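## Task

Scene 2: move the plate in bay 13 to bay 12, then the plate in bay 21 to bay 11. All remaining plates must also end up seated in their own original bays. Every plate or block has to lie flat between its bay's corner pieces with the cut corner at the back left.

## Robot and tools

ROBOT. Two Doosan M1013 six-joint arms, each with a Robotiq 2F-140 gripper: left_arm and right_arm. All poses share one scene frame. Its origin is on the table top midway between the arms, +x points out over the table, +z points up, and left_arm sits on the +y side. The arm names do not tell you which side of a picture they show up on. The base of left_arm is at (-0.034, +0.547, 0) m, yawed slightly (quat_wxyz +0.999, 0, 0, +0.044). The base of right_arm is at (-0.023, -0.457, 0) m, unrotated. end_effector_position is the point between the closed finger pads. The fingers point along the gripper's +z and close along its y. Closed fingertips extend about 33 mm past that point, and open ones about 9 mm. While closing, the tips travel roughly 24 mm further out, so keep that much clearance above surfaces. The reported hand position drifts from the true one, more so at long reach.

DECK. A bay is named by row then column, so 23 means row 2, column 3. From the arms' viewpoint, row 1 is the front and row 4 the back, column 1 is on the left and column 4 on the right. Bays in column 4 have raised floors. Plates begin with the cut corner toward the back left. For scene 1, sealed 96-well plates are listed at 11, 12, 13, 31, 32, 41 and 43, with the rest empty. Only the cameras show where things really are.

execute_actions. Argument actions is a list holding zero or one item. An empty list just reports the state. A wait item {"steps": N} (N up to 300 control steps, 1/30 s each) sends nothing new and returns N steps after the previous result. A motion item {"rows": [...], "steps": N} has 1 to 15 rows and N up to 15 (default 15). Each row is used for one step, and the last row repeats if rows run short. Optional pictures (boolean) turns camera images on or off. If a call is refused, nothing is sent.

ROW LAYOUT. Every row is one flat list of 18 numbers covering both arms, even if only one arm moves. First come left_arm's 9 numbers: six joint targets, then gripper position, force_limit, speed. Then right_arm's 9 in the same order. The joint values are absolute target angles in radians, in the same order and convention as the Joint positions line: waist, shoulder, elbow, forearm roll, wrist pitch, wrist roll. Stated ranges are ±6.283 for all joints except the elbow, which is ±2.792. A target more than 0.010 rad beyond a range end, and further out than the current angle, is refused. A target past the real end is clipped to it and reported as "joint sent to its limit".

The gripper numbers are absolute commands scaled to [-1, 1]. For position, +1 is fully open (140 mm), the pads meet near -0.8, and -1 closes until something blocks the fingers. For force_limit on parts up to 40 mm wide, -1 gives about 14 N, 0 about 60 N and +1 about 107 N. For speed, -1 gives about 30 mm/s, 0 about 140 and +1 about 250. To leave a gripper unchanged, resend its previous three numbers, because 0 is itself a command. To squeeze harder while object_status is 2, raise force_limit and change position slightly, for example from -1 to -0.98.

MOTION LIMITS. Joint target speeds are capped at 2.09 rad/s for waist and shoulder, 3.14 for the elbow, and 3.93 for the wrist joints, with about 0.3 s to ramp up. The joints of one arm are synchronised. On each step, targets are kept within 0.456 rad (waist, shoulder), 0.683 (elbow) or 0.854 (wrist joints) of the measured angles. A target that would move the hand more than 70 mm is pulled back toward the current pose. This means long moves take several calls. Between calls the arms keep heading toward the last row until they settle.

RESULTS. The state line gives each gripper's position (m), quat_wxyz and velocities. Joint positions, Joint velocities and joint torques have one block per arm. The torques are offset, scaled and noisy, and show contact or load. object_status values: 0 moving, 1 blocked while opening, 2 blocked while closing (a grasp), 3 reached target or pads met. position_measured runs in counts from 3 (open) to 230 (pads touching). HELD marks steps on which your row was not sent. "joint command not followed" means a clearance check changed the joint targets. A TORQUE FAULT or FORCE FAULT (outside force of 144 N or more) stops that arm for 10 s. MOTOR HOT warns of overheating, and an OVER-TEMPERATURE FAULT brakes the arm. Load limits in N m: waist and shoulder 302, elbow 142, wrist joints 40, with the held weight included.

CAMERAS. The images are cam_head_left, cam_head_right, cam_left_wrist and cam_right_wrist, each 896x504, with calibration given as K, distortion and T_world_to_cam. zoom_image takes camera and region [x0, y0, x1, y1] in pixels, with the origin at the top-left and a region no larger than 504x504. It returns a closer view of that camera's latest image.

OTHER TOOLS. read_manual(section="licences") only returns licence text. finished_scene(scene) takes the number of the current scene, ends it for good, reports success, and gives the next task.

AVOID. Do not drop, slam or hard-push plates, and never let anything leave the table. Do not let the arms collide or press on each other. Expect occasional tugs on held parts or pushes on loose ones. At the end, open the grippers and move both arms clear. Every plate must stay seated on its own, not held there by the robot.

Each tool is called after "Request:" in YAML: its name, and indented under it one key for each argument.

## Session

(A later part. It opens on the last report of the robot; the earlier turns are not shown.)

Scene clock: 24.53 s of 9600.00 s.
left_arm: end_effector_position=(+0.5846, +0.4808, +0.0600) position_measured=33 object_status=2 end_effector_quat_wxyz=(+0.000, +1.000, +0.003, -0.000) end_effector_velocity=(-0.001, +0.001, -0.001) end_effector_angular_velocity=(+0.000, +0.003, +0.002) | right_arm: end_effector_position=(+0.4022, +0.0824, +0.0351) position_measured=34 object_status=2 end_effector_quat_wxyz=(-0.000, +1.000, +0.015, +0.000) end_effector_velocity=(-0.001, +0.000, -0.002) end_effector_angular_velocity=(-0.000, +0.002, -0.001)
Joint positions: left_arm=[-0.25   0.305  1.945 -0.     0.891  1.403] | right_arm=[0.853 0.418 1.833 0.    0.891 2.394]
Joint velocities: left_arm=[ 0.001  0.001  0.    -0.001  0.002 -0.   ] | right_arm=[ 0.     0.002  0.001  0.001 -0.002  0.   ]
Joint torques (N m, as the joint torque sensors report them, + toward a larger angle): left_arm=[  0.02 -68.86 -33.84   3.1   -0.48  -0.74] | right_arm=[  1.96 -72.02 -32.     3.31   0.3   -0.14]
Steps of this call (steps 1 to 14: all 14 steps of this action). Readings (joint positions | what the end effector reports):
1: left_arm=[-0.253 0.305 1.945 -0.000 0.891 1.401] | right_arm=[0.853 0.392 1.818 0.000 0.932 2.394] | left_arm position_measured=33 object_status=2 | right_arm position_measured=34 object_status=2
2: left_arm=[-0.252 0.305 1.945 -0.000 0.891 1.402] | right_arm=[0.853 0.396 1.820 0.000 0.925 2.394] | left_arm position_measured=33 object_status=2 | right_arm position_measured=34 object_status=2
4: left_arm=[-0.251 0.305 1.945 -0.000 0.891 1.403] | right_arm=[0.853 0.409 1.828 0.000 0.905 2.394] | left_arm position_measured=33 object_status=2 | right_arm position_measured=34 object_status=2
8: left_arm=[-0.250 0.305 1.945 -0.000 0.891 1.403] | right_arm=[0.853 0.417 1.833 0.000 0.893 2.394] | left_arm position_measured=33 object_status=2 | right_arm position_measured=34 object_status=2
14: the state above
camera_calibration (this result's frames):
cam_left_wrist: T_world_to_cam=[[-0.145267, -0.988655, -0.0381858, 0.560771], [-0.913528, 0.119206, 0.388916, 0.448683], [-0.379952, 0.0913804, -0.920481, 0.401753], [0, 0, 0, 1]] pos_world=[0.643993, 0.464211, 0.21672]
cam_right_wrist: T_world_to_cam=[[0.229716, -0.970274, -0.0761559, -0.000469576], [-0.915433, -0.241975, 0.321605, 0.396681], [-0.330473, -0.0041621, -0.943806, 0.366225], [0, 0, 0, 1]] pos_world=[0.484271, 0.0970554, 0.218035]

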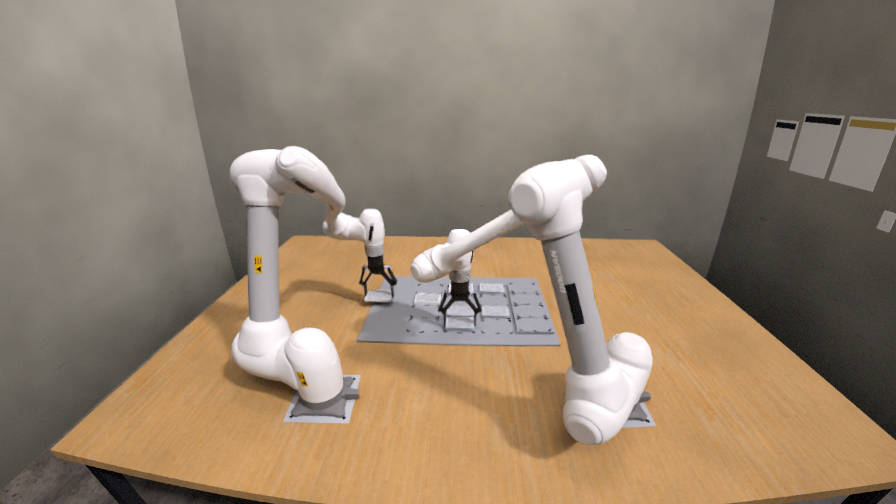

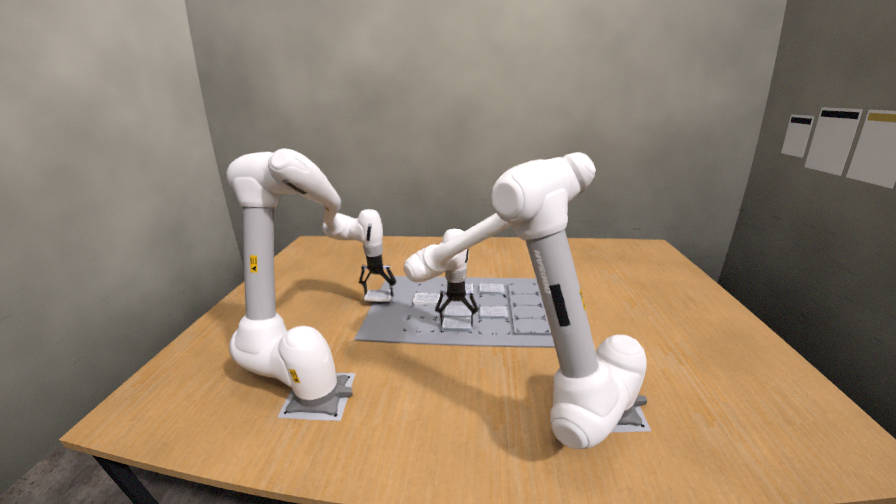

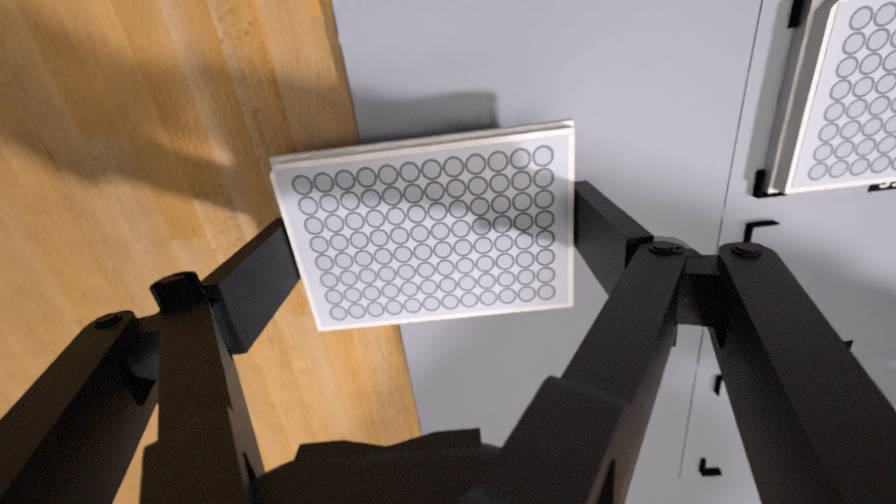

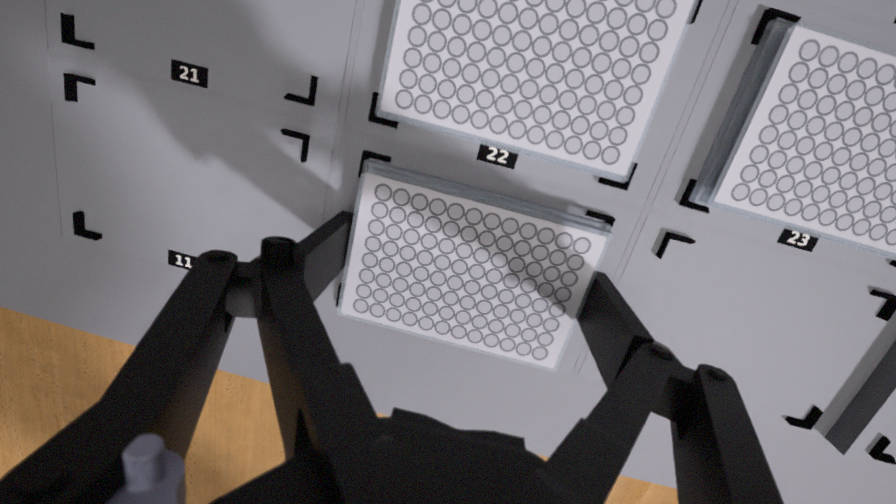

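Request:
execute_actions:
  actions:
    - {"rows":[[-0.2503,0.3054,1.9449,0,0.8913,1.4035,-1,-0.3,-0.6,0.8535,0.4215,1.8357,0,0.8845,2.3943,-1,-0.3,-0.6],[-0.2503,0.3054,1.9449,0,0.8913,1.4035,-1,-0.3,-0.6,0.8535,0.4215,1.8357,0,0.8845,2.3943,-1,-0.3,-0.6],[-0.2503,0.3054,1.9449,0,0.8913,1.4035,-1,-0.3,-0.6,0.8535,0.4215,1.8357,0,0.8845,2.3943,-1,-0.3,-0.6],[-0.2503,0.3054,1.9449,0,0.8913,1.4035,-1,-0.3,-0.6,0.8535,0.4215,1.8357,0,0.8845,2.3943,-1,-0.3,-0.6],[-0.2503,0.3054,1.9449,0,0.8913,1.4035,-1,-0.3,-0.6,0.8535,0.4215,1.8357,0,0.8845,2.3943,-1,-0.3,-0.6],[-0.2503,0.3054,1.9449,0,0.8913,1.4035,-1,-0.3,-0.6,0.8535,0.4215,1.8357,0,0.8845,2.3943,-1,-0.3,-0.6],[-0.2503,0.3054,1.9449,0,0.8913,1.4035,-1,-0.3,-0.6,0.8535,0.4215,1.8357,0,0.8845,2.3943,-1,-0.3,-0.6],[-0.2503,0.3054,1.9449,0,0.8913,1.4035,-1,-0.3,-0.6,0.8535,0.4251,1.8380,0,0.8785,2.3943,-1,-0.3,-0.6]],"steps":15}

Scene clock: 36.00 s of 9600.00 s.
left_arm: end_effector_position=(+0.5846, +0.4808, +0.0600) position_measured=33 object_status=2 end_effector_quat_wxyz=(-0.000, +1.000, +0.003, -0.000) end_effector_velocity=(+0.000, -0.000, -0.000) end_effector_angular_velocity=(+0.000, -0.000, -0.001) | right_arm: end_effector_position=(+0.4021, +0.0823, +0.0282) position_measured=34 object_status=2 end_effector_quat_wxyz=(-0.000, +1.000, +0.015, +0.000) end_effector_velocity=(+0.000, -0.000, -0.002) end_effector_angular_velocity=(+0.000, -0.000, -0.000)
Joint positions: left_arm=[-0.25   0.305  1.945  0.     0.891  1.403] | right_arm=[ 0.854  0.425  1.838 -0.     0.879  2.394]
Joint velocities: left_arm=[-0.001  0.001 -0.     0.    -0.     0.   ] | right_arm=[-0.     0.002  0.002 -0.    -0.004 -0.   ]
Joint torques (N m, as the joint torque sensors report them, + toward a larger angle): left_arm=[ -1.59 -68.46 -34.25   3.21  -0.49  -0.52] | right_arm=[  1.46 -73.56 -30.85   2.71   0.34  -0.21]
Steps of this call (steps 1 to 15: the robot went on to your last target; steps 16 to 90: nothing new was sent; then 7.97 s passed at rest; steps 91 to 105: all 15 steps of this action). Readings (joint positions | what the end effector reports):
91: left_arm=[-0.250 0.305 1.945 -0.000 0.891 1.404] | right_arm=[0.854 0.418 1.833 -0.000 0.890 2.394] | left_arm position_measured=33 object_status=2 | right_arm position_measured=34 object_status=2
92: left_arm=[-0.250 0.305 1.945 -0.000 0.891 1.404] | right_arm=[0.854 0.419 1.834 -0.000 0.889 2.394] | left_arm position_measured=33 object_status=2 | right_arm position_measured=34 object_status=2
94: left_arm=[-0.250 0.305 1.945 -0.000 0.891 1.404] | right_arm=[0.854 0.420 1.835 -0.000 0.886 2.394] | left_arm position_measured=33 object_status=2 | right_arm position_measured=34 object_status=2
98: left_arm=[-0.250 0.305 1.945 -0.000 0.891 1.404] | right_arm=[0.854 0.421 1.836 -0.000 0.885 2.394] | left_arm position_measured=33 object_status=2 | right_arm position_measured=34 object_status=2
105: the state above
camera_calibration (this result's frames):
cam_left_wrist: T_world_to_cam=[[-0.14527, -0.988654, -0.0381959, 0.560785], [-0.913529, 0.119206, 0.388916, 0.448683], [-0.37995, 0.091391, -0.920481, 0.401747], [0, 0, 0, 1]] pos_world=[0.643994, 0.46422, 0.21672]
cam_right_wrist: T_world_to_cam=[[0.22975, -0.970265, -0.0761583, -0.00103762], [-0.915435, -0.242008, 0.321575, 0.398855], [-0.330444, -0.00416384, -0.943816, 0.359661], [0, 0, 0, 1]] pos_world=[0.484213, 0.0970169, 0.211113]

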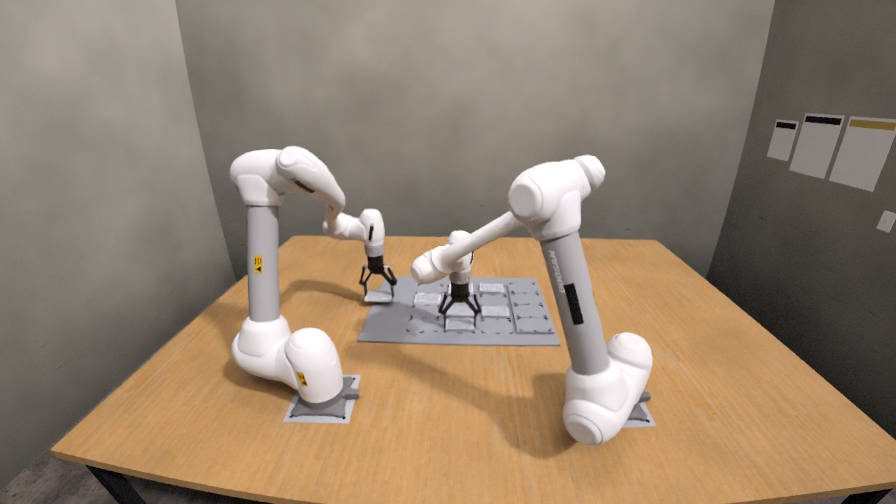

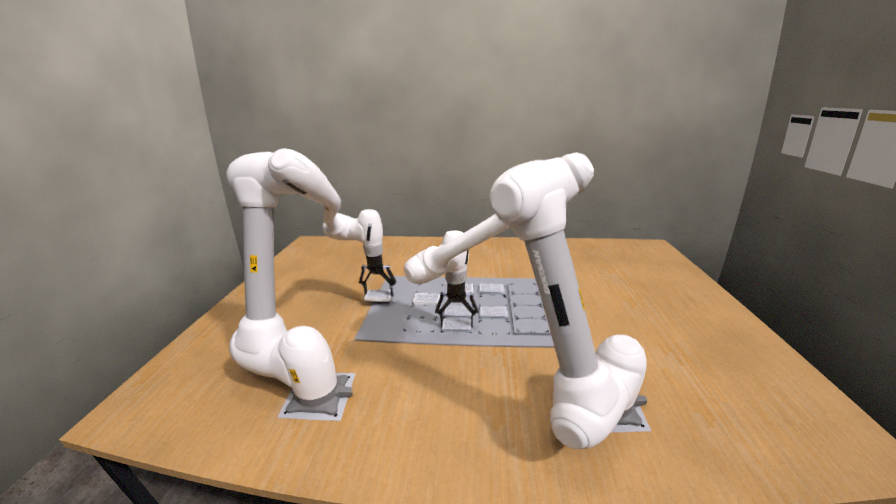

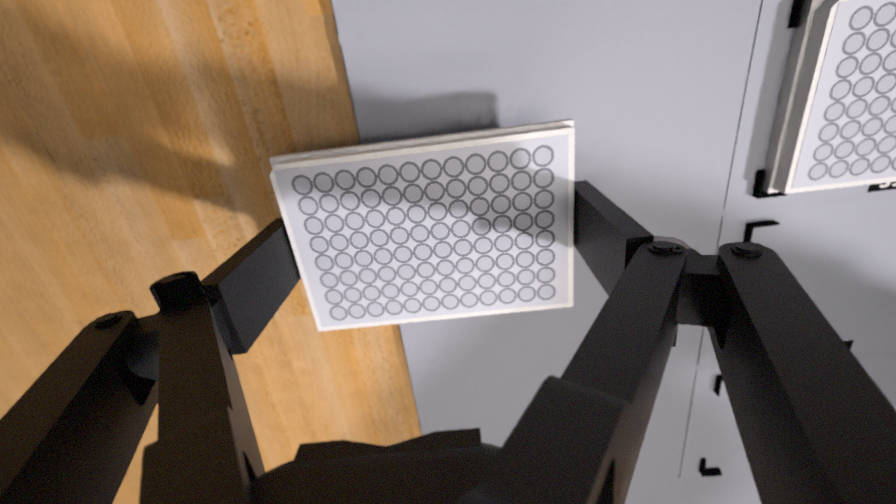

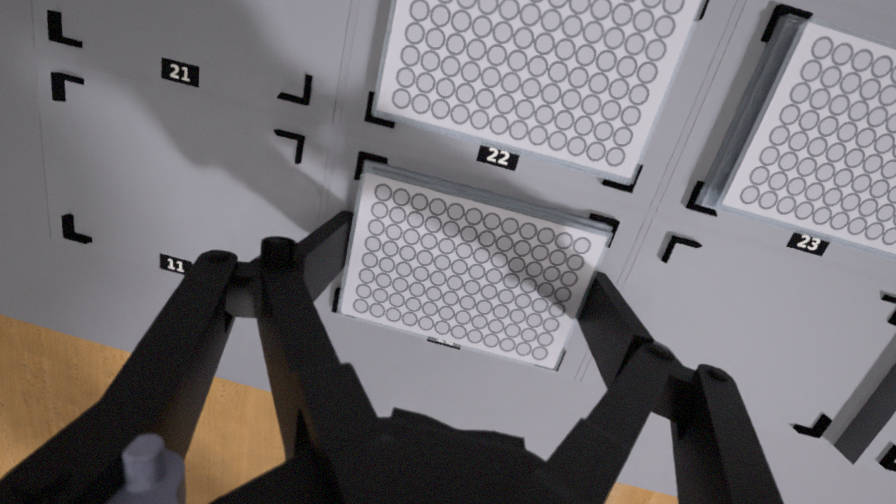

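Request:
execute_actions:
  actions:
    - {"rows":[[-0.2503,0.3054,1.9449,0,0.8913,1.4035,-1,-0.3,-0.6,0.8535,0.4251,1.8380,0,0.8785,2.3943,1,-0.3,-0.6],[-0.2503,0.3054,1.9449,0,0.8913,1.4035,-1,-0.3,-0.6,0.8535,0.4251,1.8380,0,0.8785,2.3943,1,-0.3,-0.6],[-0.2503,0.3054,1.9449,0,0.8913,1.4035,-1,-0.3,-0.6,0.8535,0.4251,1.8380,0,0.8785,2.3943,1,-0.3,-0.6],[-0.2503,0.3054,1.9449,0,0.8913,1.4035,-1,-0.3,-0.6,0.8535,0.4251,1.8380,0,0.8785,2.3943,1,-0.3,-0.6],[-0.2503,0.3054,1.9449,0,0.8913,1.4035,-1,-0.3,-0.6,0.8535,0.4251,1.8380,0,0.8785,2.3943,1,-0.3,-0.6],[-0.2503,0.3054,1.9449,0,0.8913,1.4035,-1,-0.3,-0.6,0.8535,0.4251,1.8380,0,0.8785,2.3943,1,-0.3,-0.6],[-0.2503,0.3054,1.9449,0,0.8913,1.4035,-1,-0.3,-0.6,0.8535,0.4251,1.8380,0,0.8785,2.3943,1,-0.3,-0.6],[-0.2503,0.3054,1.9449,0,0.8913,1.4035,-1,-0.3,-0.6,0.8535,0.4251,1.8380,0,0.8785,2.3943,1,-0.3,-0.6],[-0.2503,0.3054,1.9449,0,0.8913,1.4035,-1,-0.3,-0.6,0.8535,0.3923,1.8164,0,0.9329,2.3943,1,-0.3,-0.6]],"steps":15}
  pictures: false

Request:
execute_actions:
  actions:
    - {"rows":[[-0.2503,0.3054,1.9449,0,0.8913,1.4035,-1,-0.3,-0.6,0.25,0.12,1.95,0,1.07,1.8,1,-0.3,-0.6]],"steps":15}
  pictures: false

Request:
execute_actions:
  actions:
    - {"rows":[[-0.7577,0.1680,2.1060,0,0.8676,0.8961,-1,-0.3,-0.6,0.25,0.12,1.95,0,1.07,1.8,1,-0.3,-0.6]],"steps":15}
  pictures: false

Request:
execute_actions:
  actions:
    - {"steps":15}
  pictures: false

Request:
execute_actions:
  actions:
    - {"rows":[[-0.7577,0.2123,2.1336,0,0.7958,0.8961,-1,-0.3,-0.6,0.25,0.12,1.95,0,1.07,1.8,1,-0.3,-0.6]],"steps":15}

Scene clock: 44.47 s of 9600.00 s.
left_arm: end_effector_position=(+0.5846, +0.4808, +0.0600) position_measured=33 object_status=2 end_effector_quat_wxyz=(-0.000, +1.000, +0.003, -0.000) end_effector_velocity=(+0.000, +0.000, +0.000) end_effector_angular_velocity=(-0.000, -0.000, +0.000) | right_arm: end_effector_position=(+0.4022, +0.0824, +0.0574) position_measured=3 object_status=3 end_effector_quat_wxyz=(-0.000, +1.000, +0.015, +0.000) end_effector_velocity=(-0.002, -0.003, +0.030) end_effector_angular_velocity=(-0.008, +0.007, +0.000)
Joint positions: left_arm=[-0.25   0.305  1.945  0.     0.891  1.404] | right_arm=[0.854 0.395 1.818 0.    0.929 2.394]
Joint velocities: left_arm=[ 0.    -0.    -0.001 -0.     0.001 -0.   ] | right_arm=[-0.    -0.03  -0.02  -0.     0.061 -0.   ]
Joint torques (N m, as the joint torque sensors report them, + toward a larger angle): left_arm=[  4.79 -68.38 -33.05   2.9   -0.56  -0.22] | right_arm=[  2.99 -64.98 -31.23   3.04   0.13  -0.27]
Steps of this call (steps 1 to 15: the robot went on to your last target; steps 16 to 90: nothing new was sent; then 4.97 s passed at rest; steps 91 to 105: all 15 steps of this action). Readings (joint positions | what the end effector reports):
91: left_arm=[-0.250 0.305 1.945 0.000 0.891 1.404] | right_arm=[0.854 0.425 1.838 0.000 0.878 2.394] | left_arm position_measured=33 object_status=2 | right_arm position_measured=34 object_status=0
92: left_arm=[-0.250 0.305 1.945 0.000 0.891 1.404] | right_arm=[0.854 0.425 1.838 0.000 0.878 2.394] | left_arm position_measured=33 object_status=2 | right_arm position_measured=34 object_status=0
94: left_arm=[-0.250 0.305 1.945 0.000 0.891 1.404] | right_arm=[0.854 0.425 1.838 0.000 0.878 2.394] | left_arm position_measured=33 object_status=2 | right_arm position_measured=24 object_status=0
98: left_arm=[-0.250 0.305 1.945 0.000 0.891 1.404] | right_arm=[0.854 0.425 1.838 0.000 0.878 2.394] | left_arm position_measured=33 object_status=2 | right_arm position_measured=8 object_status=0
105: the state above

Scene clock: 44.97 s of 9600.00 s.
left_arm: end_effector_position=(+0.5846, +0.4808, +0.0600) position_measured=33 object_status=2 end_effector_quat_wxyz=(-0.000, +1.000, +0.003, -0.000) end_effector_velocity=(+0.000, -0.001, -0.000) end_effector_angular_velocity=(-0.000, +0.000, -0.001) | right_arm: end_effector_position=(+0.4796, -0.0708, +0.1137) position_measured=3 object_status=3 end_effector_quat_wxyz=(-0.000, +1.000, +0.025, +0.000) end_effector_velocity=(+0.141, -0.362, +0.101) end_effector_angular_velocity=(+0.001, -0.001, -0.053)
Joint positions: left_arm=[-0.25   0.305  1.945  0.     0.891  1.404] | right_arm=[0.601 0.268 1.879 0.    0.995 2.122]
Joint velocities: left_arm=[-0.001  0.001  0.    -0.    -0.001 -0.   ] | right_arm=[-0.598 -0.249  0.121 -0.     0.127 -0.545]
Joint torques (N m, as the joint torque sensors report them, + toward a larger angle): left_arm=[ -0.07 -68.64 -34.21   3.36   0.    -0.62] | right_arm=[  2.14 -60.51 -33.45   3.47   0.2   -0.29]
Steps of this call (steps 1 to 15: all 15 steps of this action). Readings (joint positions | what the end effector reports):
1: left_arm=[-0.250 0.305 1.945 -0.000 0.891 1.404] | right_arm=[0.853 0.394 1.818 0.000 0.930 2.394] | left_arm position_measured=33 object_status=2 | right_arm position_measured=3 object_status=3
2: left_arm=[-0.250 0.305 1.945 0.000 0.891 1.404] | right_arm=[0.849 0.390 1.819 0.000 0.933 2.389] | left_arm position_measured=33 object_status=2 | right_arm position_measured=3 object_status=3
4: left_arm=[-0.250 0.305 1.945 0.000 0.891 1.404] | right_arm=[0.818 0.371 1.829 0.000 0.943 2.348] | left_arm position_measured=33 object_status=2 | right_arm position_measured=3 object_status=3
8: left_arm=[-0.250 0.305 1.945 0.000 0.891 1.404] | right_arm=[0.739 0.328 1.849 0.000 0.964 2.254] | left_arm position_measured=33 object_status=2 | right_arm position_measured=3 object_status=3
15: the state above

Scene clock: 45.47 s of 9600.00 s.
left_arm: end_effector_position=(+0.4956, +0.3334, +0.0669) position_measured=33 object_status=2 end_effector_quat_wxyz=(-0.000, +1.000, +0.005, -0.000) end_effector_velocity=(-0.248, -0.302, +0.012) end_effector_angular_velocity=(-0.000, -0.001, -0.017) | right_arm: end_effector_position=(+0.5168, -0.2596, +0.1622) position_measured=3 object_status=3 end_effector_quat_wxyz=(-0.000, +1.000, +0.012, +0.001) end_effector_velocity=(+0.005, -0.307, +0.073) end_effector_angular_velocity=(-0.000, -0.005, -0.047)
Joint positions: left_arm=[-0.532  0.228  2.036  0.     0.878  1.118] | right_arm=[0.291 0.137 1.942 0.    1.061 1.838]
Joint velocities: left_arm=[-0.665 -0.177  0.207  0.    -0.031 -0.648] | right_arm=[-0.514 -0.216  0.104 -0.001  0.107 -0.467]
Joint torques (N m, as the joint torque sensors report them, + toward a larger angle): left_arm=[  0.28 -65.19 -32.1    3.29  -0.72  -0.12] | right_arm=[ 11.71 -48.53 -35.7    3.65  -0.45  -0.49]
Steps of this call (steps 1 to 15: all 15 steps of this action). Readings (joint positions | what the end effector reports):
1: left_arm=[-0.250 0.305 1.945 0.000 0.891 1.404] | right_arm=[0.581 0.259 1.883 0.000 0.999 2.103] | left_arm position_measured=33 object_status=2 | right_arm position_measured=3 object_status=3
2: left_arm=[-0.255 0.304 1.946 0.000 0.891 1.399] | right_arm=[0.561 0.251 1.887 0.000 1.004 2.084] | left_arm position_measured=33 object_status=2 | right_arm position_measured=3 object_status=3
4: left_arm=[-0.286 0.295 1.958 0.000 0.890 1.364] | right_arm=[0.520 0.233 1.895 0.000 1.012 2.047] | left_arm position_measured=33 object_status=2 | right_arm position_measured=3 object_status=3
8: left_arm=[-0.378 0.269 1.988 0.000 0.885 1.269] | right_arm=[0.437 0.199 1.912 0.000 1.030 1.971] | left_arm position_measured=33 object_status=2 | right_arm position_measured=3 object_status=3
15: the state above

Scene clock: 45.97 s of 9600.00 s.
left_arm: end_effector_position=(+0.4035, +0.2456, +0.0698) position_measured=33 object_status=2 end_effector_quat_wxyz=(+0.000, +1.000, +0.003, +0.000) end_effector_velocity=(-0.006, -0.003, -0.000) end_effector_angular_velocity=(+0.001, +0.001, +0.002) | right_arm: end_effector_position=(+0.5165, -0.2839, +0.1679) position_measured=3 object_status=3 end_effector_quat_wxyz=(-0.000, +1.000, +0.010, +0.001) end_effector_velocity=(+0.000, -0.000, -0.001) end_effector_angular_velocity=(-0.001, +0.001, +0.000)
Joint positions: left_arm=[-0.756  0.168  2.106  0.     0.868  0.897] | right_arm=[0.25 0.12 1.95 0.   1.07 1.8 ]
Joint velocities: left_arm=[-0.012 -0.003  0.005 -0.     0.001 -0.014] | right_arm=[-0.001  0.001  0.    -0.001 -0.    -0.   ]
Joint torques (N m, as the joint torque sensors report them, + toward a larger angle): left_arm=[ -0.96 -51.04 -33.36   3.01  -0.19  -0.52] | right_arm=[  2.5  -47.2  -36.93   3.77  -0.08  -0.31]
Steps of this call (steps 1 to 15: the robot went on to your last target). Readings (joint positions | what the end effector reports):
1: left_arm=[-0.555 0.222 2.043 0.000 0.877 1.096] | right_arm=[0.276 0.131 1.945 0.000 1.065 1.824] | left_arm position_measured=33 object_status=2 | right_arm position_measured=3 object_status=3
2: left_arm=[-0.577 0.216 2.050 0.000 0.876 1.073] | right_arm=[0.264 0.126 1.947 0.000 1.067 1.813] | left_arm position_measured=33 object_status=2 | right_arm position_measured=3 object_status=3
4: left_arm=[-0.623 0.204 2.064 0.000 0.874 1.029] | right_arm=[0.254 0.122 1.949 0.000 1.069 1.804] | left_arm position_measured=33 object_status=2 | right_arm position_measured=3 object_status=3
8: left_arm=[-0.712 0.180 2.092 0.000 0.870 0.941] | right_arm=[0.251 0.120 1.950 0.000 1.070 1.801] | left_arm position_measured=33 object_status=2 | right_arm position_measured=3 object_status=3
15: the state above

Scene clock: 46.47 s of 9600.00 s.
left_arm: end_effector_position=(+0.4029, +0.2452, +0.0350) position_measured=33 object_status=2 end_effector_quat_wxyz=(+0.000, +1.000, +0.003, -0.000) end_effector_velocity=(-0.000, +0.001, -0.001) end_effector_angular_velocity=(+0.001, +0.001, -0.000) | right_arm: end_effector_position=(+0.5165, -0.2840, +0.1679) position_measured=3 object_status=3 end_effector_quat_wxyz=(-0.000, +1.000, +0.010, +0.001) end_effector_velocity=(+0.000, -0.000, -0.000) end_effector_angular_velocity=(-0.000, +0.001, -0.000)
Joint positions: left_arm=[-0.758  0.212  2.134 -0.     0.796  0.896] | right_arm=[0.25 0.12 1.95 0.   1.07 1.8 ]
Joint velocities: left_arm=[ 0.001  0.002  0.001  0.    -0.002  0.001] | right_arm=[-0.     0.001 -0.    -0.     0.    -0.   ]
Joint torques (N m, as the joint torque sensors report them, + toward a larger angle): left_arm=[  0.58 -53.41 -31.37   3.07   0.24  -0.59] | right_arm=[  2.71 -47.08 -36.58   3.66   0.04  -0.12]
Steps of this call (steps 1 to 15: all 15 steps of this action). Readings (joint positions | what the end effector reports):
1: left_arm=[-0.757 0.168 2.106 0.000 0.867 0.897] | right_arm=[0.250 0.120 1.950 0.000 1.070 1.800] | left_arm position_measured=33 object_status=2 | right_arm position_measured=3 object_status=3
2: left_arm=[-0.757 0.172 2.109 0.000 0.860 0.897] | right_arm=[0.250 0.120 1.950 0.000 1.070 1.800] | left_arm position_measured=33 object_status=2 | right_arm position_measured=3 object_status=3
4: left_arm=[-0.757 0.194 2.123 -0.000 0.825 0.896] | right_arm=[0.250 0.120 1.950 0.000 1.070 1.800] | left_arm position_measured=33 object_status=2 | right_arm position_measured=3 object_status=3
8: left_arm=[-0.758 0.210 2.132 -0.000 0.800 0.896] | right_arm=[0.250 0.120 1.950 0.000 1.070 1.800] | left_arm position_measured=33 object_status=2 | right_arm position_measured=3 object_status=3
15: the state above
camera_calibration (this result's frames):
cam_left_wrist: T_world_to_cam=[[-0.145228, -0.988661, -0.0381855, 0.300476], [-0.913509, 0.119165, 0.388973, 0.320474], [-0.380012, 0.0913727, -0.920457, 0.331221], [0, 0, 0, 1]] pos_world=[0.462262, 0.228615, 0.191693]
cam_right_wrist: T_world_to_cam=[[0.220911, -0.972315, -0.0761753, -0.368137], [-0.918101, -0.233674, 0.320135, 0.37401], [-0.329072, -0.000784761, -0.944304, 0.528161], [0, 0, 0, 1]] pos_world=[0.598507, -0.270134, 0.350968]

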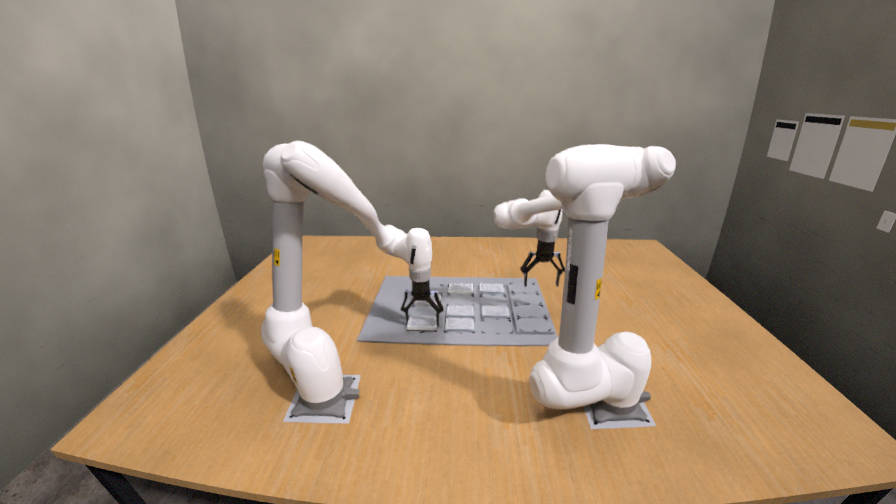

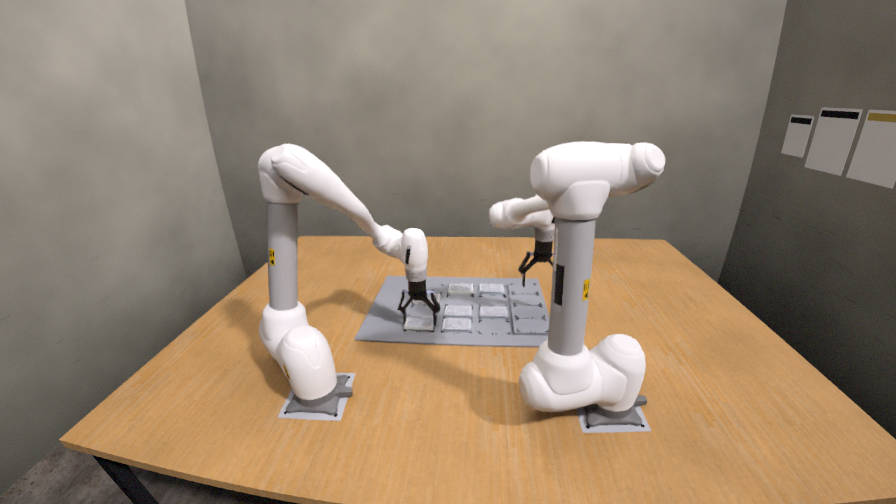

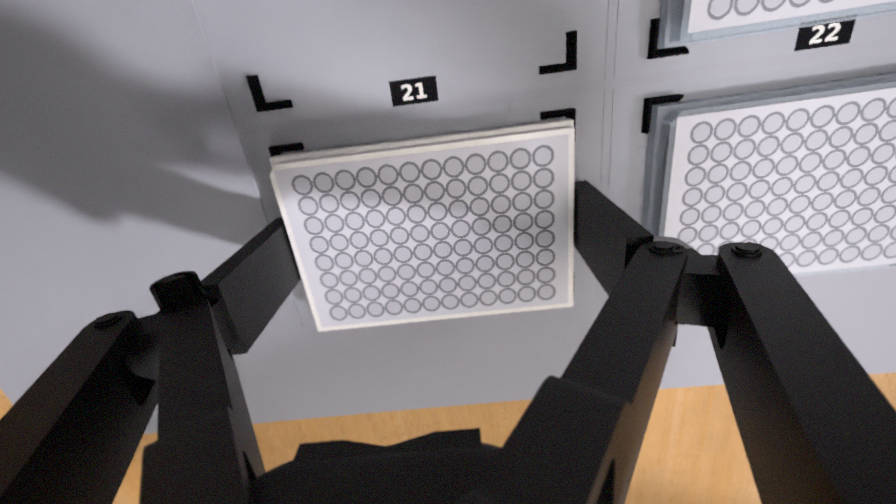

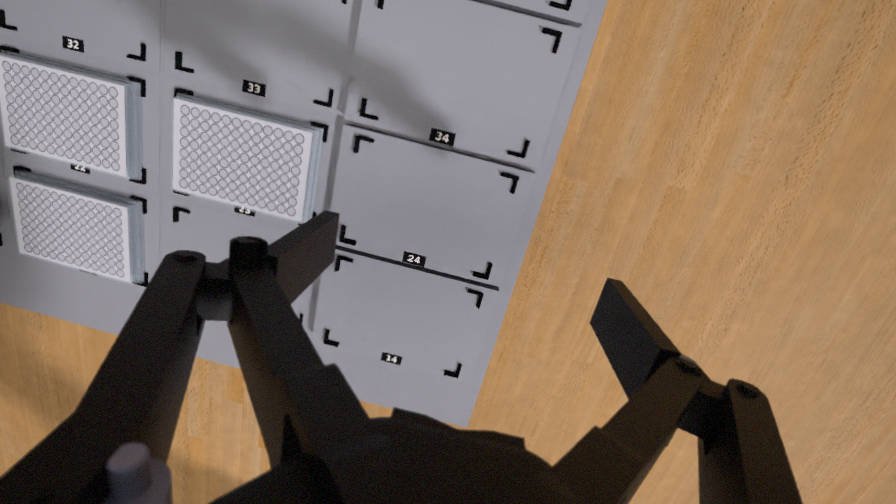

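Matches reference. Lower.

Request:
execute_actions:
  actions:
    - {"rows":[[-0.7577,0.2170,2.1360,0,0.7887,0.8961,-1,-0.3,-0.6,0.25,0.12,1.95,0,1.07,1.8,1,-0.3,-0.6],[-0.7577,0.2170,2.1360,0,0.7887,0.8961,-1,-0.3,-0.6,0.25,0.12,1.95,0,1.07,1.8,1,-0.3,-0.6],[-0.7577,0.2170,2.1360,0,0.7887,0.8961,-1,-0.3,-0.6,0.25,0.12,1.95,0,1.07,1.8,1,-0.3,-0.6],[-0.7577,0.2170,2.1360,0,0.7887,0.8961,-1,-0.3,-0.6,0.25,0.12,1.95,0,1.07,1.8,1,-0.3,-0.6],[-0.7577,0.2170,2.1360,0,0.7887,0.8961,-1,-0.3,-0.6,0.25,0.12,1.95,0,1.07,1.8,1,-0.3,-0.6],[-0.7577,0.2170,2.1360,0,0.7887,0.8961,-1,-0.3,-0.6,0.25,0.12,1.95,0,1.07,1.8,1,-0.3,-0.6],[-0.7577,0.2217,2.1384,0,0.7815,0.8961,-1,-0.3,-0.6,0.25,0.12,1.95,0,1.07,1.8,1,-0.3,-0.6]],"steps":15}

Scene clock: 50.13 s of 9600.00 s.
left_arm: end_effector_position=(+0.4030, +0.2452, +0.0281) position_measured=33 object_status=2 end_effector_quat_wxyz=(-0.000, +1.000, +0.003, +0.000) end_effector_velocity=(+0.000, +0.000, -0.002) end_effector_angular_velocity=(+0.000, +0.000, +0.001) | right_arm: end_effector_position=(+0.5165, -0.2840, +0.1679) position_measured=3 object_status=3 end_effector_quat_wxyz=(-0.000, +1.000, +0.010, +0.001) end_effector_velocity=(-0.001, +0.000, -0.000) end_effector_angular_velocity=(+0.000, +0.002, -0.000)
Joint positions: left_arm=[-0.758  0.222  2.138  0.     0.782  0.896] | right_arm=[ 0.25  0.12  1.95 -0.    1.07  1.8 ]
Joint velocities: left_arm=[ 0.001  0.003  0.001 -0.    -0.004 -0.001] | right_arm=[ 0.     0.    -0.     0.001  0.001  0.   ]
Joint torques (N m, as the joint torque sensors report them, + toward a larger angle): left_arm=[  3.19 -56.39 -30.39   2.77   0.    -0.73] | right_arm=[  2.2  -48.51 -36.7    3.64   0.07  -0.29]
Steps of this call (steps 1 to 15: the robot went on to your last target; steps 16 to 90: nothing new was sent; then 0.17 s passed at rest; steps 91 to 105: all 15 steps of this action). Readings (joint positions | what the end effector reports):
91: left_arm=[-0.758 0.212 2.134 0.000 0.796 0.896] | right_arm=[0.250 0.120 1.950 -0.000 1.070 1.800] | left_arm position_measured=33 object_status=2 | right_arm position_measured=3 object_status=3
92: left_arm=[-0.758 0.214 2.134 0.000 0.794 0.896] | right_arm=[0.250 0.120 1.950 -0.000 1.070 1.800] | left_arm position_measured=33 object_status=2 | right_arm position_measured=3 object_status=3
94: left_arm=[-0.758 0.216 2.135 0.000 0.791 0.896] | right_arm=[0.250 0.120 1.950 -0.000 1.070 1.800] | left_arm position_measured=33 object_status=2 | right_arm position_measured=3 object_status=3
98: left_arm=[-0.758 0.218 2.137 0.000 0.787 0.896] | right_arm=[0.250 0.120 1.950 -0.000 1.070 1.800] | left_arm position_measured=33 object_status=2 | right_arm position_measured=3 object_status=3
105: the state above
camera_calibration (this result's frames):
cam_left_wrist: T_world_to_cam=[[-0.1453, -0.988649, -0.0382245, 0.300198], [-0.913529, 0.119223, 0.388909, 0.323244], [-0.379938, 0.0914276, -0.920483, 0.324892], [0, 0, 0, 1]] pos_world=[0.46235, 0.228548, 0.184819]
cam_right_wrist: T_world_to_cam=[[0.220912, -0.972315, -0.0761669, -0.368144], [-0.918102, -0.233672, 0.320133, 0.374011], [-0.329069, -0.000792184, -0.944306, 0.528158], [0, 0, 0, 1]] pos_world=[0.598508, -0.270137, 0.350969]

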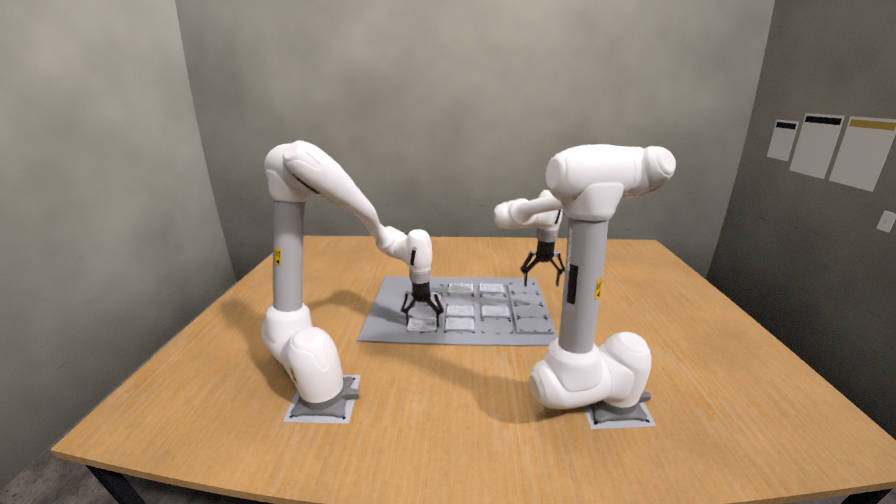

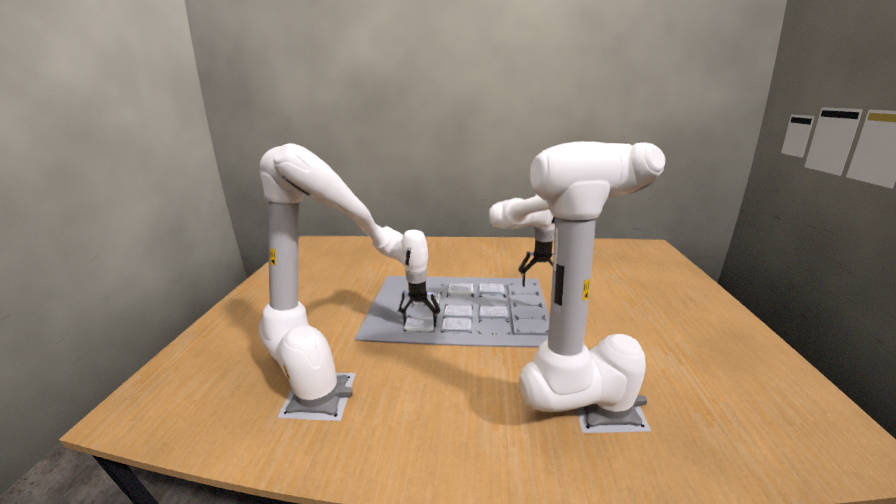

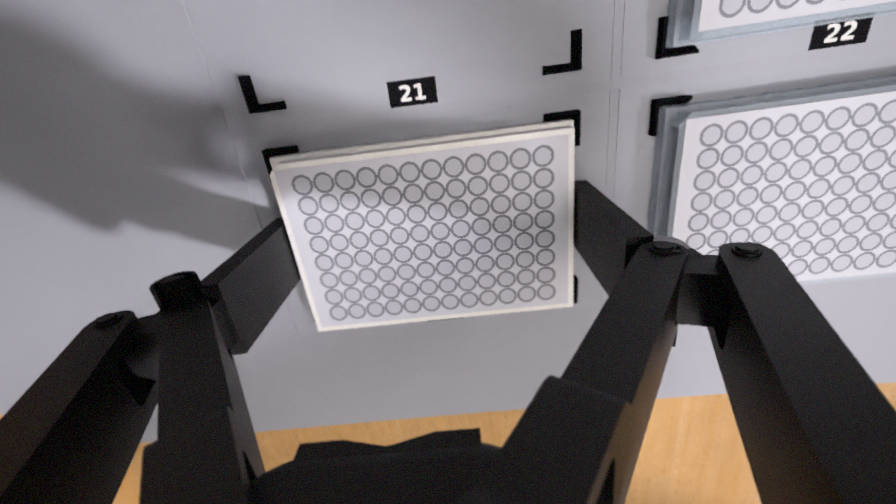

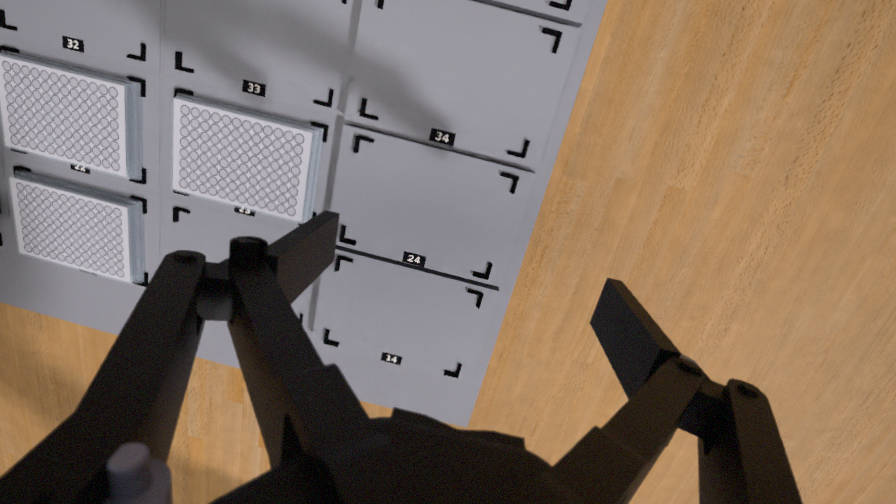

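Request:
execute_actions:
  actions:
    - {"rows":[[-0.7577,0.2217,2.1384,0,0.7815,0.8961,1,-0.3,-0.6,0.25,0.12,1.95,0,1.07,1.8,1,-0.3,-0.6],[-0.7577,0.2217,2.1384,0,0.7815,0.8961,1,-0.3,-0.6,0.25,0.12,1.95,0,1.07,1.8,1,-0.3,-0.6],[-0.7577,0.2217,2.1384,0,0.7815,0.8961,1,-0.3,-0.6,0.25,0.12,1.95,0,1.07,1.8,1,-0.3,-0.6],[-0.7577,0.2217,2.1384,0,0.7815,0.8961,1,-0.3,-0.6,0.25,0.12,1.95,0,1.07,1.8,1,-0.3,-0.6],[-0.7577,0.2217,2.1384,0,0.7815,0.8961,1,-0.3,-0.6,0.25,0.12,1.95,0,1.07,1.8,1,-0.3,-0.6],[-0.7577,0.2217,2.1384,0,0.7815,0.8961,1,-0.3,-0.6,0.25,0.12,1.95,0,1.07,1.8,1,-0.3,-0.6],[-0.7577,0.2217,2.1384,0,0.7815,0.8961,1,-0.3,-0.6,0.25,0.12,1.95,0,1.07,1.8,1,-0.3,-0.6],[-0.7577,0.2217,2.1384,0,0.7815,0.8961,1,-0.3,-0.6,0.25,0.12,1.95,0,1.07,1.8,1,-0.3,-0.6],[-0.7577,0.1442,2.0885,0,0.9089,0.8961,1,-0.3,-0.6,0.25,0.12,1.95,0,1.07,1.8,1,-0.3,-0.6]],"steps":15}
  pictures: false

Request:
execute_actions:
  actions:
    - {"rows":[[-0.6024,0.3744,1.4623,0,1.305,1.0514,1,-0.3,-0.6,0.25,0.12,1.95,0,1.07,1.8,1,-0.3,-0.6]],"steps":15}
  pictures: false

Request:
execute_actions:
  actions:
    - {"steps":16}

Scene clock: 57.10 s of 9600.00 s.
left_arm: end_effector_position=(+0.4034, +0.2448, +0.0839) position_measured=3 object_status=3 end_effector_quat_wxyz=(+0.000, +1.000, +0.003, +0.000) end_effector_velocity=(-0.008, +0.005, +0.128) end_effector_angular_velocity=(+0.001, +0.001, -0.001) | right_arm: end_effector_position=(+0.5165, -0.2840, +0.1679) position_measured=3 object_status=3 end_effector_quat_wxyz=(-0.000, +1.000, +0.010, +0.001) end_effector_velocity=(+0.000, +0.000, +0.000) end_effector_angular_velocity=(+0.000, -0.002, +0.000)
Joint positions: left_arm=[-0.758  0.152  2.093 -0.     0.896  0.896] | right_arm=[ 0.25  0.12  1.95 -0.    1.07  1.8 ]
Joint velocities: left_arm=[-0.001 -0.162 -0.097 -0.     0.26  -0.   ] | right_arm=[ 0.    -0.001 -0.    -0.    -0.001  0.   ]
Joint torques (N m, as the joint torque sensors report them, + toward a larger angle): left_arm=[ -3.25 -24.38 -22.6    1.93  -0.23  -0.64] | right_arm=[  1.84 -47.79 -36.7    3.73   0.06  -0.08]
Steps of this call (steps 1 to 15: the robot went on to your last target; steps 16 to 90: nothing new was sent; then 3.47 s passed at rest; steps 91 to 105: all 15 steps of this action). Readings (joint positions | what the end effector reports):
91: left_arm=[-0.758 0.222 2.138 0.000 0.781 0.896] | right_arm=[0.250 0.120 1.950 -0.000 1.070 1.800] | left_arm position_measured=33 object_status=0 | right_arm position_measured=3 object_status=3
92: left_arm=[-0.758 0.222 2.138 -0.000 0.781 0.896] | right_arm=[0.250 0.120 1.950 -0.000 1.070 1.800] | left_arm position_measured=33 object_status=0 | right_arm position_measured=3 object_status=3
94: left_arm=[-0.758 0.222 2.138 -0.000 0.781 0.896] | right_arm=[0.250 0.120 1.950 -0.000 1.070 1.800] | left_arm position_measured=23 object_status=0 | right_arm position_measured=3 object_status=3
98: left_arm=[-0.758 0.222 2.138 -0.000 0.781 0.896] | right_arm=[0.250 0.120 1.950 -0.000 1.070 1.800] | left_arm position_measured=7 object_status=0 | right_arm position_measured=3 object_status=3
105: the state above

Scene clock: 57.60 s of 9600.00 s.
left_arm: end_effector_position=(+0.5538, +0.2045, +0.1824) position_measured=3 object_status=3 end_effector_quat_wxyz=(-0.000, +1.000, +0.003, -0.000) end_effector_velocity=(+0.335, -0.045, +0.224) end_effector_angular_velocity=(+0.000, -0.000, +0.001) | right_arm: end_effector_position=(+0.5165, -0.2840, +0.1679) position_measured=3 object_status=3 end_effector_quat_wxyz=(-0.000, +1.000, +0.010, +0.001) end_effector_velocity=(+0.000, -0.000, -0.000) end_effector_angular_velocity=(-0.001, +0.001, +0.000)
Joint positions: left_arm=[-0.667  0.281  1.721 -0.     1.14   0.987] | right_arm=[ 0.25  0.12  1.95 -0.    1.07  1.8 ]
Joint velocities: left_arm=[ 0.214  0.311 -0.857  0.     0.545  0.213] | right_arm=[ 0.     0.001 -0.    -0.    -0.    -0.   ]
Joint torques (N m, as the joint torque sensors report them, + toward a larger angle): left_arm=[  2.8  -71.64 -39.83   3.94  -0.32  -0.18] | right_arm=[  2.51 -47.73 -36.65   3.72  -0.12  -0.2 ]
Steps of this call (steps 1 to 15: all 15 steps of this action). Readings (joint positions | what the end effector reports):
1: left_arm=[-0.758 0.148 2.091 -0.000 0.902 0.896] | right_arm=[0.250 0.120 1.950 -0.000 1.070 1.800] | left_arm position_measured=3 object_status=3 | right_arm position_measured=3 object_status=3
2: left_arm=[-0.756 0.149 2.083 -0.000 0.911 0.897] | right_arm=[0.250 0.120 1.950 -0.000 1.070 1.800] | left_arm position_measured=3 object_status=3 | right_arm position_measured=3 object_status=3
4: left_arm=[-0.744 0.166 2.034 -0.000 0.943 0.909] | right_arm=[0.250 0.120 1.950 -0.000 1.070 1.800] | left_arm position_measured=3 object_status=3 | right_arm position_measured=3 object_status=3
8: left_arm=[-0.716 0.209 1.919 -0.000 1.014 0.937] | right_arm=[0.250 0.120 1.950 -0.000 1.070 1.800] | left_arm position_measured=3 object_status=3 | right_arm position_measured=3 object_status=3
15: the state above

Scene clock: 58.13 s of 9600.00 s.
left_arm: end_effector_position=(+0.6496, +0.2003, +0.2499) position_measured=3 object_status=3 end_effector_quat_wxyz=(-0.000, +1.000, +0.003, -0.000) end_effector_velocity=(+0.003, +0.001, +0.003) end_effector_angular_velocity=(-0.001, -0.001, +0.001) | right_arm: end_effector_position=(+0.5165, -0.2840, +0.1679) position_measured=3 object_status=3 end_effector_quat_wxyz=(-0.000, +1.000, +0.010, +0.001) end_effector_velocity=(+0.000, +0.000, -0.001) end_effector_angular_velocity=(+0.001, +0.000, -0.000)
Joint positions: left_arm=[-0.603  0.374  1.463  0.     1.305  1.051] | right_arm=[ 0.25  0.12  1.95 -0.    1.07  1.8 ]
Joint velocities: left_arm=[ 0.003  0.002 -0.009 -0.     0.005  0.002] | right_arm=[ 0.     0.001  0.     0.001 -0.001  0.   ]
Joint torques (N m, as the joint torque sensors report them, + toward a larger angle): left_arm=[  0.66 -82.96 -42.23   3.67   0.15  -0.43] | right_arm=[  1.13 -47.65 -36.9    3.71   0.03  -0.16]
Steps of this call (steps 1 to 16: the robot went on to your last target). Readings (joint positions | what the end effector reports):
1: left_arm=[-0.659 0.291 1.692 -0.000 1.159 0.994] | right_arm=[0.250 0.120 1.950 -0.000 1.070 1.800] | left_arm position_measured=3 object_status=3 | right_arm position_measured=3 object_status=3
2: left_arm=[-0.652 0.302 1.662 -0.000 1.178 1.001] | right_arm=[0.250 0.120 1.950 -0.000 1.070 1.800] | left_arm position_measured=3 object_status=3 | right_arm position_measured=3 object_status=3
4: left_arm=[-0.637 0.323 1.603 -0.000 1.215 1.016] | right_arm=[0.250 0.120 1.950 -0.000 1.070 1.800] | left_arm position_measured=3 object_status=3 | right_arm position_measured=3 object_status=3
8: left_arm=[-0.611 0.362 1.497 0.000 1.283 1.043] | right_arm=[0.250 0.120 1.950 -0.000 1.070 1.800] | left_arm position_measured=3 object_status=3 | right_arm position_measured=3 object_status=3
16: the state above
camera_calibration (this result's frames):
cam_left_wrist: T_world_to_cam=[[-0.145317, -0.988643, -0.0383078, 0.3002], [-0.913479, 0.119195, 0.389036, 0.46761], [-0.380051, 0.0915268, -0.920426, 0.626941], [0, 0, 0, 1]] pos_world=[0.709046, 0.183672, 0.406636]
cam_right_wrist: T_world_to_cam=[[0.220912, -0.972315, -0.076167, -0.368144], [-0.918102, -0.233673, 0.320134, 0.374011], [-0.329069, -0.000792212, -0.944306, 0.528158], [0, 0, 0, 1]] pos_world=[0.598508, -0.270137, 0.350969]

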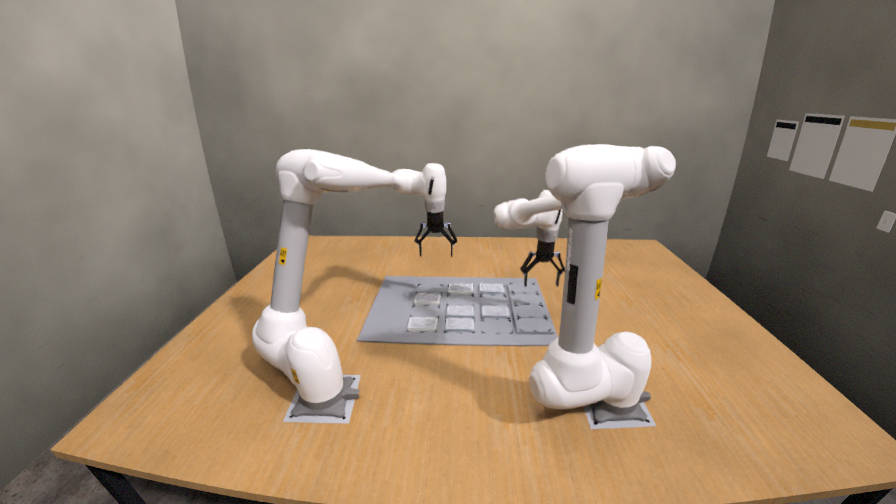

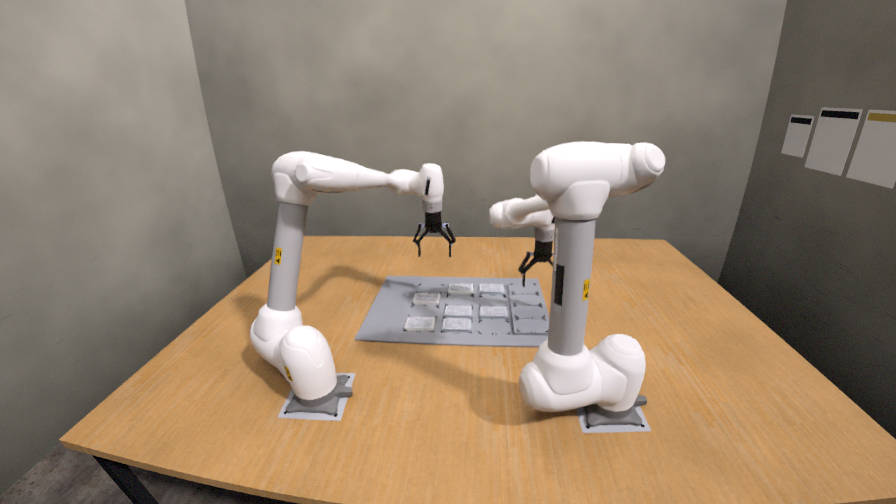

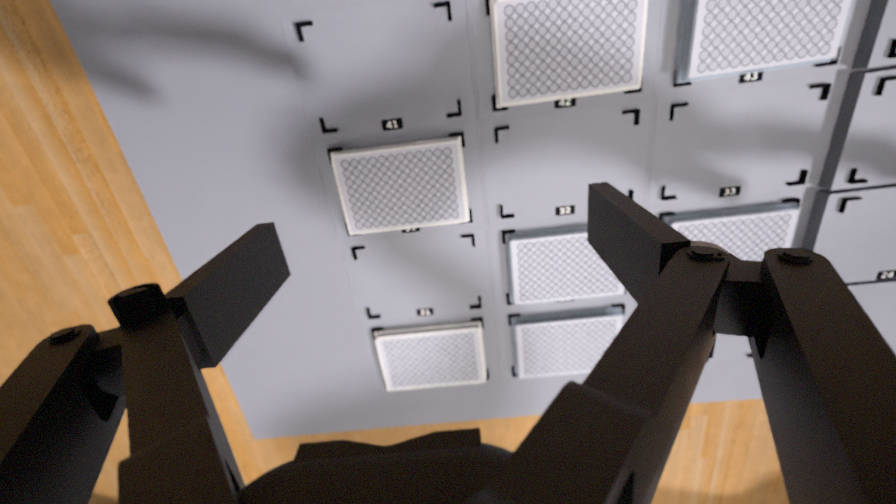

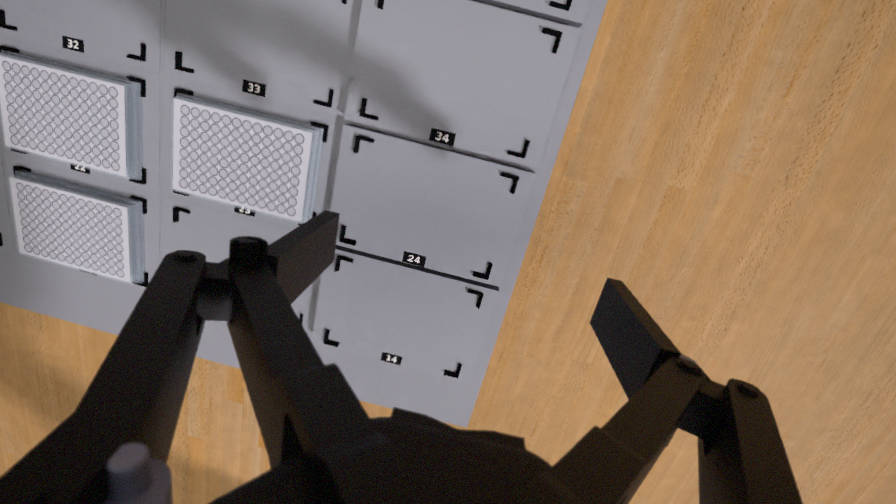

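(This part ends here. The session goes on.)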